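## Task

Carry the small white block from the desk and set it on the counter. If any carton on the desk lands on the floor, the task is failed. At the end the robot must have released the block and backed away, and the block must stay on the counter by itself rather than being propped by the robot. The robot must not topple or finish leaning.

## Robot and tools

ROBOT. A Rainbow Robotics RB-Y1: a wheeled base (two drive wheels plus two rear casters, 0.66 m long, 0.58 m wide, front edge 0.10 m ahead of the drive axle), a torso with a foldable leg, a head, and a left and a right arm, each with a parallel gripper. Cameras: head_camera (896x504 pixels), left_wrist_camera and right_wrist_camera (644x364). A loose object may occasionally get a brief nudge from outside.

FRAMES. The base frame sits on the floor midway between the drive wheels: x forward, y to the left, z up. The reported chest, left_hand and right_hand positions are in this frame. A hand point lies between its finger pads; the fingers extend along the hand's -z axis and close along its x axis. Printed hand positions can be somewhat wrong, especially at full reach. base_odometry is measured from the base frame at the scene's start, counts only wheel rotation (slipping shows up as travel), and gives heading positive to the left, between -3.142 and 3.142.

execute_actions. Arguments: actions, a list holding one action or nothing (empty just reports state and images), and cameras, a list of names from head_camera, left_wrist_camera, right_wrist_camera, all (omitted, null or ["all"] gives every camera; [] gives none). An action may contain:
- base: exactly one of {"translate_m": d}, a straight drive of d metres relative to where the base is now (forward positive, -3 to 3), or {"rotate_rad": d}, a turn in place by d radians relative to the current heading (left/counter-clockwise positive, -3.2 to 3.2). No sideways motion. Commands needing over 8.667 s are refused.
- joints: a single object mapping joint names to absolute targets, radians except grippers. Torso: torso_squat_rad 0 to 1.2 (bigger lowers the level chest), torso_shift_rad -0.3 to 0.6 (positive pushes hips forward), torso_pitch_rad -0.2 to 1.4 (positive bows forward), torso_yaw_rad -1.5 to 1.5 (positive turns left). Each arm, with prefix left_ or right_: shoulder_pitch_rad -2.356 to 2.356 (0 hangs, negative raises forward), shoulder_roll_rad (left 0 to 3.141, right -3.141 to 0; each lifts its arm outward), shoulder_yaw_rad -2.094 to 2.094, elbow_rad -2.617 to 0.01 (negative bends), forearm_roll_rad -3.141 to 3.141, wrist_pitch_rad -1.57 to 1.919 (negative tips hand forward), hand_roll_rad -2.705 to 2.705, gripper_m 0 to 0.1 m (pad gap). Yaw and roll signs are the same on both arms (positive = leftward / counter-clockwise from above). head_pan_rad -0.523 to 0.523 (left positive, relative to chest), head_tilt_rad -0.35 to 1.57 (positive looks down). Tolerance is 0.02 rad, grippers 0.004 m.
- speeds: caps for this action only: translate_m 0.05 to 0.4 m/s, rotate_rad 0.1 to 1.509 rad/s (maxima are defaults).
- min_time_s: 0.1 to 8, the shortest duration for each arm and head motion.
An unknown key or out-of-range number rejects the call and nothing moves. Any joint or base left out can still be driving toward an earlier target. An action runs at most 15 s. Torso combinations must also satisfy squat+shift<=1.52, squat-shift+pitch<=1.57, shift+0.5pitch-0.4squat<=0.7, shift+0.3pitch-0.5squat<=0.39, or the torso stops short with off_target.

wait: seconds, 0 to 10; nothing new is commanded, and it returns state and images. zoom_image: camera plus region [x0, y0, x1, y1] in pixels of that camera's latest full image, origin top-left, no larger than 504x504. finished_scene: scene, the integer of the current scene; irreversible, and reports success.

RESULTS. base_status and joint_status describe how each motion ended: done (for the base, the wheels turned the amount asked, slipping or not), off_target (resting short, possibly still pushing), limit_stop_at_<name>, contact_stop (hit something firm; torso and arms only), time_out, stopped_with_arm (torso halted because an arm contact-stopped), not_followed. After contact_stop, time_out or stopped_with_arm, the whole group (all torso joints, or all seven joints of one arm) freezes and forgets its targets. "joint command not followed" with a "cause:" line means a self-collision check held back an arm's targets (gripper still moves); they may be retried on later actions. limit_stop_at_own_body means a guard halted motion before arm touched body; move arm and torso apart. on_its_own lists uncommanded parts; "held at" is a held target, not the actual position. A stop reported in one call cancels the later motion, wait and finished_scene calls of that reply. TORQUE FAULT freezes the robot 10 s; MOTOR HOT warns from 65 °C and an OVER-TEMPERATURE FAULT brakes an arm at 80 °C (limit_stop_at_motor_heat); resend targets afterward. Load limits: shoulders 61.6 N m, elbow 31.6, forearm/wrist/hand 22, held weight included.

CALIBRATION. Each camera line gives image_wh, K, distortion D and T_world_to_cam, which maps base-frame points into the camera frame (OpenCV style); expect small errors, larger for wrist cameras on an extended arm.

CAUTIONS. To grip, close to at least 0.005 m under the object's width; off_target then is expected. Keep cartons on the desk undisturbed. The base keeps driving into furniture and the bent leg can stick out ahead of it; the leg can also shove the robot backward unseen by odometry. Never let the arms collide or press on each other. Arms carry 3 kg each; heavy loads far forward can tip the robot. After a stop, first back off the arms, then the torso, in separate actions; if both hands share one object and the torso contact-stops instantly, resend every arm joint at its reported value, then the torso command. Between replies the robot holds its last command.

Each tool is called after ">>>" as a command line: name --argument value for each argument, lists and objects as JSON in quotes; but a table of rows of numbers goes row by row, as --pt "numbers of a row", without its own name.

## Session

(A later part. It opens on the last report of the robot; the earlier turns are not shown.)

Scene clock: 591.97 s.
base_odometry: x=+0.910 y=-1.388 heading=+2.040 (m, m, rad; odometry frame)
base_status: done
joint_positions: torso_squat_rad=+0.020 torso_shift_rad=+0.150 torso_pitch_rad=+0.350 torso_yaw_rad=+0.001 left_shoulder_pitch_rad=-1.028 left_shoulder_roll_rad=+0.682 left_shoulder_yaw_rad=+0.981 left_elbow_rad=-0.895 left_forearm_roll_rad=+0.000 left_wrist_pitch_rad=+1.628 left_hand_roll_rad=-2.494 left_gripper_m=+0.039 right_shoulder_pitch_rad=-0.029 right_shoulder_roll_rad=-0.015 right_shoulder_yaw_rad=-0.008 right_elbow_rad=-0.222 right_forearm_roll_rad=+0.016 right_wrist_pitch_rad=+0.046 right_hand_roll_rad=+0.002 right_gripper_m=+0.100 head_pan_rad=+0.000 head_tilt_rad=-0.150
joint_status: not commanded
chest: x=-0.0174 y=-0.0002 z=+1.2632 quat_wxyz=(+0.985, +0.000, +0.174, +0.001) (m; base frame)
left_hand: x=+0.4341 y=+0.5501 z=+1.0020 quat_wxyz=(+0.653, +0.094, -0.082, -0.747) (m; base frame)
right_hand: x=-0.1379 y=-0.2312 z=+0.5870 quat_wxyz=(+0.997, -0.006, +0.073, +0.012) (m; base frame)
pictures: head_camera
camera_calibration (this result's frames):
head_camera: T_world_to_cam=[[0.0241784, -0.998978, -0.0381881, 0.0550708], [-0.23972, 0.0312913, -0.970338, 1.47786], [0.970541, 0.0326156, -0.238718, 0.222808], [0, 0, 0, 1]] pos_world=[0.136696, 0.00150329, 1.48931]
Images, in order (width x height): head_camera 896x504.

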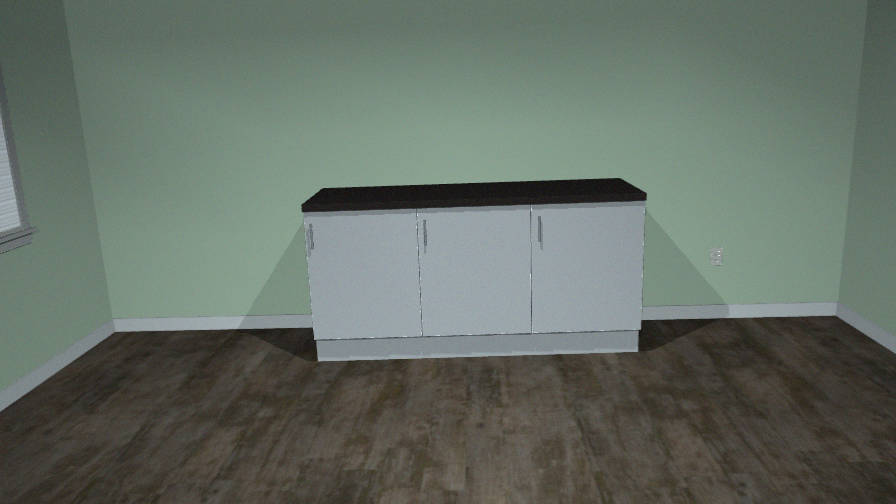

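>>> execute_actions --actions '[{"base": {"translate_m": 3.0}, "joints": {"head_tilt_rad": 0.3}}]'

Scene clock: 649.07 s.
base_odometry: x=-0.445 y=+1.288 heading=+2.040 (m, m, rad; odometry frame)
base_status: done
joint_positions: torso_squat_rad=+0.020 torso_shift_rad=+0.150 torso_pitch_rad=+0.350 torso_yaw_rad=+0.001 left_shoulder_pitch_rad=-1.028 left_shoulder_roll_rad=+0.682 left_shoulder_yaw_rad=+0.981 left_elbow_rad=-0.895 left_forearm_roll_rad=+0.000 left_wrist_pitch_rad=+1.628 left_hand_roll_rad=-2.494 left_gripper_m=+0.039 right_shoulder_pitch_rad=-0.029 right_shoulder_roll_rad=-0.015 right_shoulder_yaw_rad=-0.008 right_elbow_rad=-0.222 right_forearm_roll_rad=+0.016 right_wrist_pitch_rad=+0.046 right_hand_roll_rad=+0.002 right_gripper_m=+0.100 head_pan_rad=+0.000 head_tilt_rad=+0.300
joint_status: all done
chest: x=-0.0174 y=-0.0002 z=+1.2632 quat_wxyz=(+0.985, +0.000, +0.174, +0.001) (m; base frame)
left_hand: x=+0.4341 y=+0.5501 z=+1.0020 quat_wxyz=(+0.653, +0.094, -0.082, -0.747) (m; base frame)
right_hand: x=-0.1378 y=-0.2312 z=+0.5870 quat_wxyz=(+0.997, -0.006, +0.073, +0.012) (m; base frame)
pictures: head_camera, left_wrist_camera, right_wrist_camera
camera_calibration (this result's frames):
head_camera: T_world_to_cam=[[0.00545332, -0.998994, -0.0445216, 0.0655569], [-0.637966, 0.030809, -0.769448, 1.21648], [0.770045, 0.0325994, -0.637156, 0.812319], [0, 0, 0, 1]] pos_world=[0.150194, 0.00153121, 1.45651]
left_wrist_camera: T_world_to_cam=[[-0.0913317, -0.995741, -0.012547, 0.596465], [-0.920993, 0.0796704, 0.381346, 0.0166071], [-0.378723, 0.0463847, -0.924347, 1.14942], [0, 0, 0, 1]] pos_world=[0.505084, 0.539286, 1.06362]
right_wrist_camera: T_world_to_cam=[[-0.985714, -0.0391016, 0.163825, -0.243121], [0.0793147, 0.75031, 0.656311, -0.172638], [-0.148582, 0.659929, -0.73649, 0.653622], [0, 0, 0, 1]] pos_world=[-0.128839, -0.311319, 0.63452]
Images, in order (width x height): head_camera 896x504, left_wrist_camera 644x364, right_wrist_camera 644x364.

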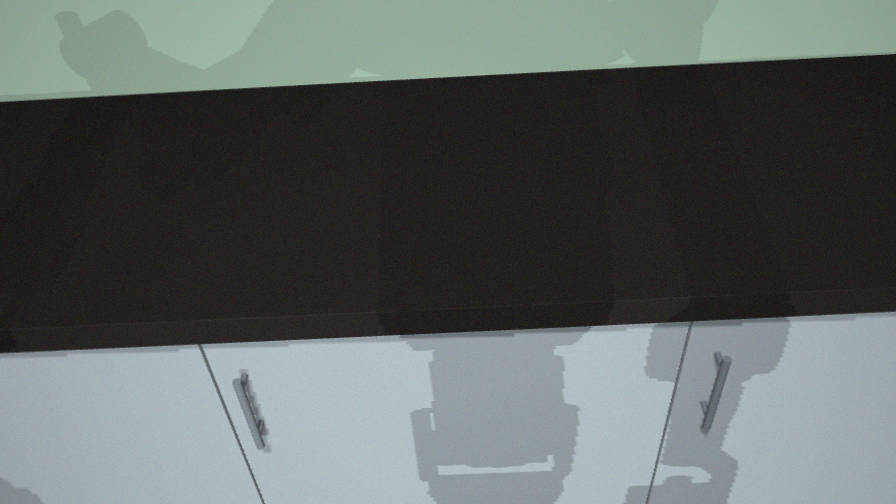

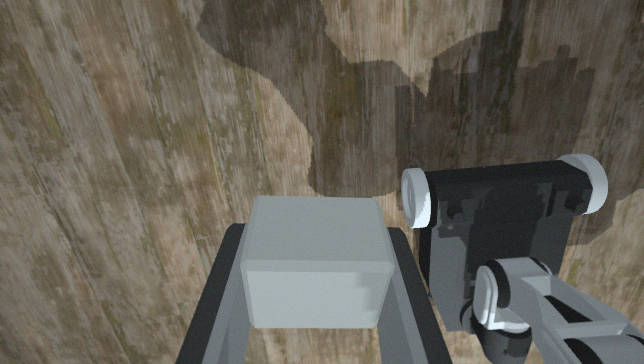

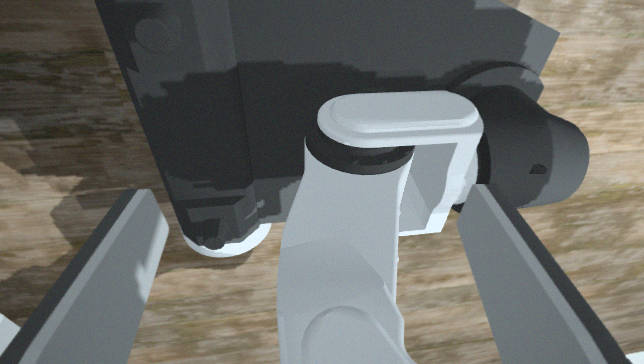

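>>> zoom_image --camera "head_camera" --region '[380, 270, 520, 350]'

Region (380, 270, 520, 350) of head_camera's 896x504 image, scaled by 3.600, with more detail than that image has; it fills the top 288 rows of this view, and the rest is white.

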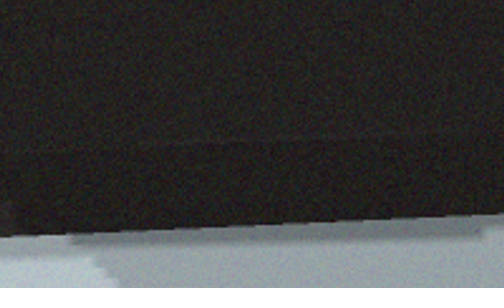

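>>> execute_actions --actions '[{"base": {"translate_m": 0.5}, "joints": {"left_wrist_pitch_rad": 1.759, "head_tilt_rad": 0.95}}]' --cameras '["head_camera", "left_wrist_camera"]'

Scene clock: 710.53 s.
base_odometry: x=-0.671 y=+1.734 heading=+2.039 (m, m, rad; odometry frame)
base_status: done
joint_positions: torso_squat_rad=+0.020 torso_shift_rad=+0.150 torso_pitch_rad=+0.350 torso_yaw_rad=+0.001 left_shoulder_pitch_rad=-1.028 left_shoulder_roll_rad=+0.682 left_shoulder_yaw_rad=+0.981 left_elbow_rad=-0.895 left_forearm_roll_rad=+0.000 left_wrist_pitch_rad=+1.759 left_hand_roll_rad=-2.494 left_gripper_m=+0.039 right_shoulder_pitch_rad=-0.029 right_shoulder_roll_rad=-0.015 right_shoulder_yaw_rad=-0.008 right_elbow_rad=-0.222 right_forearm_roll_rad=+0.016 right_wrist_pitch_rad=+0.046 right_hand_roll_rad=+0.002 right_gripper_m=+0.100 head_pan_rad=+0.000 head_tilt_rad=+0.950
joint_status: all done
chest: x=-0.0173 y=-0.0002 z=+1.2632 quat_wxyz=(+0.985, +0.000, +0.174, +0.001) (m; base frame)
left_hand: x=+0.4130 y=+0.5287 z=+0.9986 quat_wxyz=(+0.651, +0.029, -0.086, -0.754) (m; base frame)
right_hand: x=-0.1378 y=-0.2312 z=+0.5870 quat_wxyz=(+0.997, -0.006, +0.073, +0.012) (m; base frame)
pictures: head_camera, left_wrist_camera
camera_calibration (this result's frames):
head_camera: T_world_to_cam=[[-0.0221296, -0.999023, -0.0382408, 0.058473], [-0.973554, 0.0302334, -0.226448, 0.456762], [0.227383, 0.0322183, -0.973272, 1.33652], [0, 0, 0, 1]] pos_world=[0.142074, 0.00154598, 1.40647]
left_wrist_camera: T_world_to_cam=[[-0.11075, -0.990072, 0.0865501, 0.479243], [-0.879737, 0.138178, 0.454939, -0.121267], [-0.462382, -0.0257567, -0.886307, 1.17401], [0, 0, 0, 1]] pos_world=[0.489234, 0.52148, 1.05422]
Images, in order (width x height): head_camera 896x504, left_wrist_camera 644x364.

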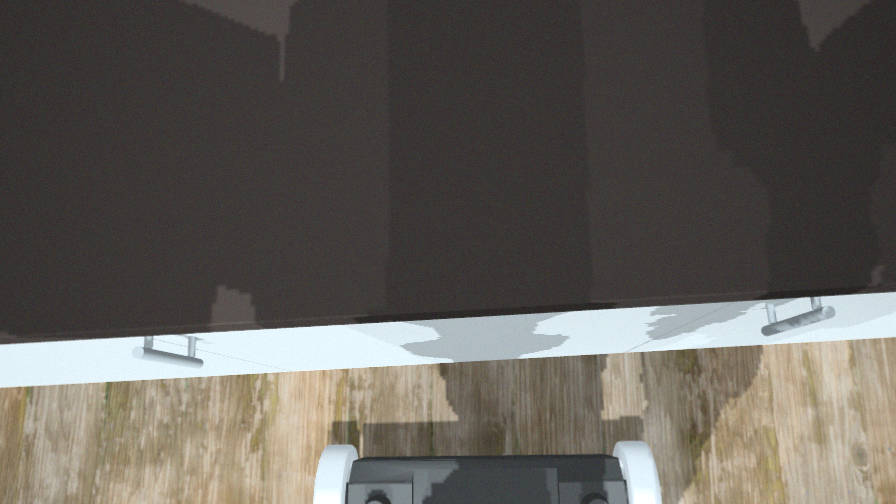

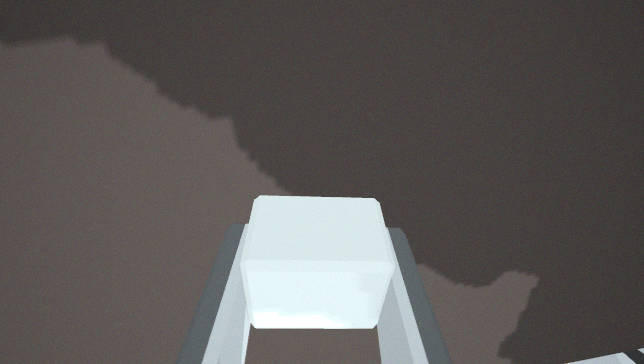

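>>> execute_actions --actions '[{"joints": {"torso_pitch_rad": 0.435}}]' --cameras '["left_wrist_camera"]'

Scene clock: 761.10 s.
base_odometry: x=-0.671 y=+1.734 heading=+2.039 (m, m, rad; odometry frame)
base_status: not commanded
joint_positions: torso_squat_rad=+0.020 torso_shift_rad=+0.150 torso_pitch_rad=+0.435 torso_yaw_rad=+0.001 left_shoulder_pitch_rad=-1.028 left_shoulder_roll_rad=+0.682 left_shoulder_yaw_rad=+0.981 left_elbow_rad=-0.895 left_forearm_roll_rad=+0.000 left_wrist_pitch_rad=+1.759 left_hand_roll_rad=-2.494 left_gripper_m=+0.039 right_shoulder_pitch_rad=-0.029 right_shoulder_roll_rad=-0.015 right_shoulder_yaw_rad=-0.008 right_elbow_rad=-0.222 right_forearm_roll_rad=+0.016 right_wrist_pitch_rad=+0.046 right_hand_roll_rad=+0.002 right_gripper_m=+0.100 head_pan_rad=+0.000 head_tilt_rad=+0.950
joint_status: all done
chest: x=+0.0069 y=-0.0002 z=+1.2531 quat_wxyz=(+0.976, +0.000, +0.216, +0.001) (m; base frame)
left_hand: x=+0.4133 y=+0.5287 z=+0.9530 quat_wxyz=(+0.654, -0.003, -0.058, -0.754) (m; base frame)
right_hand: x=-0.1705 y=-0.2312 z=+0.5896 quat_wxyz=(+0.993, -0.006, +0.116, +0.013) (m; base frame)
pictures: left_wrist_camera
camera_calibration (this result's frames):
left_wrist_camera: T_world_to_cam=[[-0.102986, -0.990075, 0.0956312, 0.471373], [-0.837985, 0.138157, 0.527915, -0.187071], [-0.535888, -0.0257698, -0.843896, 1.1237], [0, 0, 0, 1]] pos_world=[0.493958, 0.521497, 1.00196]
Images, in order (width x height): left_wrist_camera 644x364.

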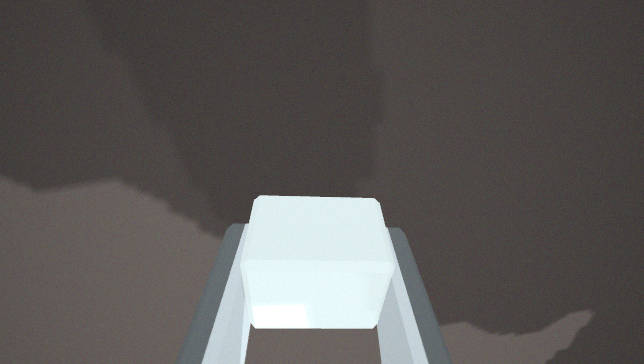

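>>> execute_actions --actions '[{"joints": {"left_gripper_m": 0.07}}]' --cameras '["left_wrist_camera"]'

Scene clock: 764.83 s.
base_odometry: x=-0.671 y=+1.734 heading=+2.039 (m, m, rad; odometry frame)
base_status: not commanded
joint_positions: torso_squat_rad=+0.020 torso_shift_rad=+0.150 torso_pitch_rad=+0.435 torso_yaw_rad=+0.001 left_shoulder_pitch_rad=-1.028 left_shoulder_roll_rad=+0.682 left_shoulder_yaw_rad=+0.981 left_elbow_rad=-0.895 left_forearm_roll_rad=+0.000 left_wrist_pitch_rad=+1.759 left_hand_roll_rad=-2.494 left_gripper_m=+0.070 right_shoulder_pitch_rad=-0.029 right_shoulder_roll_rad=-0.015 right_shoulder_yaw_rad=-0.008 right_elbow_rad=-0.222 right_forearm_roll_rad=+0.016 right_wrist_pitch_rad=+0.046 right_hand_roll_rad=+0.002 right_gripper_m=+0.100 head_pan_rad=+0.000 head_tilt_rad=+0.950
joint_status: all done
chest: x=+0.0069 y=-0.0002 z=+1.2531 quat_wxyz=(+0.976, +0.000, +0.216, +0.001) (m; base frame)
left_hand: x=+0.4133 y=+0.5287 z=+0.9530 quat_wxyz=(+0.654, -0.003, -0.058, -0.754) (m; base frame)
right_hand: x=-0.1705 y=-0.2312 z=+0.5896 quat_wxyz=(+0.993, -0.006, +0.116, +0.013) (m; base frame)
pictures: left_wrist_camera
camera_calibration (this result's frames):
left_wrist_camera: T_world_to_cam=[[-0.102986, -0.990075, 0.0956309, 0.471373], [-0.837985, 0.138157, 0.527915, -0.187071], [-0.535887, -0.0257692, -0.843896, 1.1237], [0, 0, 0, 1]] pos_world=[0.493958, 0.521497, 1.00196]
Images, in order (width x height): left_wrist_camera 644x364.

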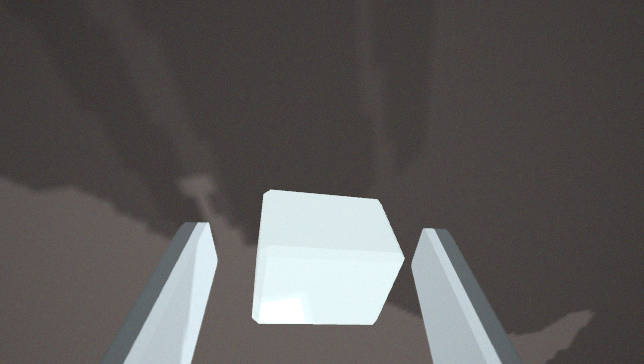

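>>> execute_actions --actions '[{"base": {"translate_m": -0.4}, "joints": {"torso_pitch_rad": 0.2, "head_tilt_rad": 0.45, "left_gripper_m": 0.09}}]' --cameras '["head_camera", "left_wrist_camera"]'

Scene clock: 770.90 s.
base_odometry: x=-0.490 y=+1.377 heading=+2.038 (m, m, rad; odometry frame)
base_status: done
joint_positions: torso_squat_rad=+0.020 torso_shift_rad=+0.150 torso_pitch_rad=+0.200 torso_yaw_rad=+0.001 left_shoulder_pitch_rad=-1.028 left_shoulder_roll_rad=+0.682 left_shoulder_yaw_rad=+0.981 left_elbow_rad=-0.895 left_forearm_roll_rad=+0.000 left_wrist_pitch_rad=+1.759 left_hand_roll_rad=-2.494 left_gripper_m=+0.090 right_shoulder_pitch_rad=-0.029 right_shoulder_roll_rad=-0.015 right_shoulder_yaw_rad=-0.008 right_elbow_rad=-0.222 right_forearm_roll_rad=+0.016 right_wrist_pitch_rad=+0.046 right_hand_roll_rad=+0.002 right_gripper_m=+0.100 head_pan_rad=+0.000 head_tilt_rad=+0.450
joint_status: all done
chest: x=-0.0621 y=-0.0003 z=+1.2758 quat_wxyz=(+0.995, +0.000, +0.100, +0.000) (m; base frame)
left_hand: x=+0.4031 y=+0.5287 z=+1.0786 quat_wxyz=(+0.643, +0.086, -0.135, -0.749) (m; base frame)
right_hand: x=-0.0801 y=-0.2311 z=+0.5892 quat_wxyz=(+1.000, -0.007, -0.002, +0.012) (m; base frame)
pictures: head_camera, left_wrist_camera
camera_calibration (this result's frames):
head_camera: T_world_to_cam=[[0.00546145, -0.999, -0.0443736, 0.0667927], [-0.63794, 0.030691, -0.769474, 1.18856], [0.770067, 0.0325101, -0.637134, 0.883484], [0, 0, 0, 1]] pos_world=[0.0775241, 0.00152565, 1.48043]
left_wrist_camera: T_world_to_cam=[[-0.122474, -0.990073, 0.068967, 0.494904], [-0.937904, 0.138185, 0.318185, 0.00453464], [-0.324556, -0.0257151, -0.945517, 1.24859], [0, 0, 0, 1]] pos_world=[0.470104, 0.521472, 1.14499]
Images, in order (width x height): head_camera 896x504, left_wrist_camera 644x364.

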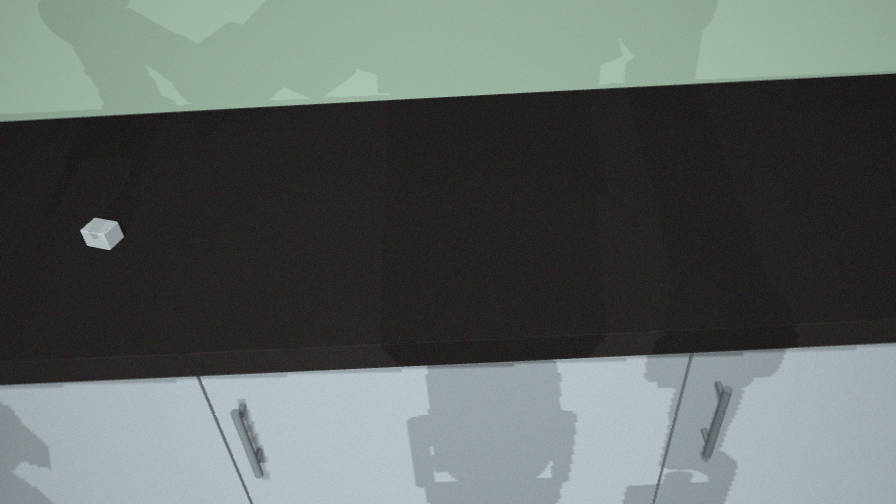

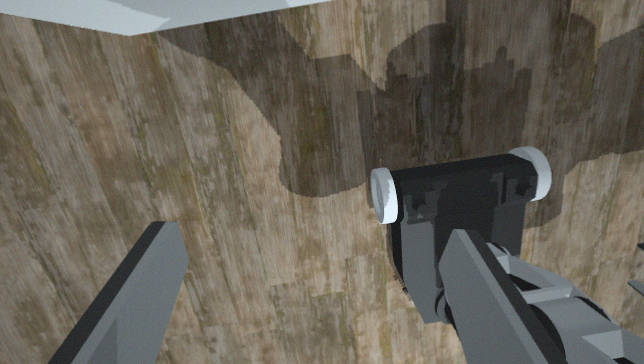

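The head camera shows the white block sitting on the counter. The gripper is open, and the robot has backed away from it.

>>> finished_scene --scene 2

The scene is finished: the task was done.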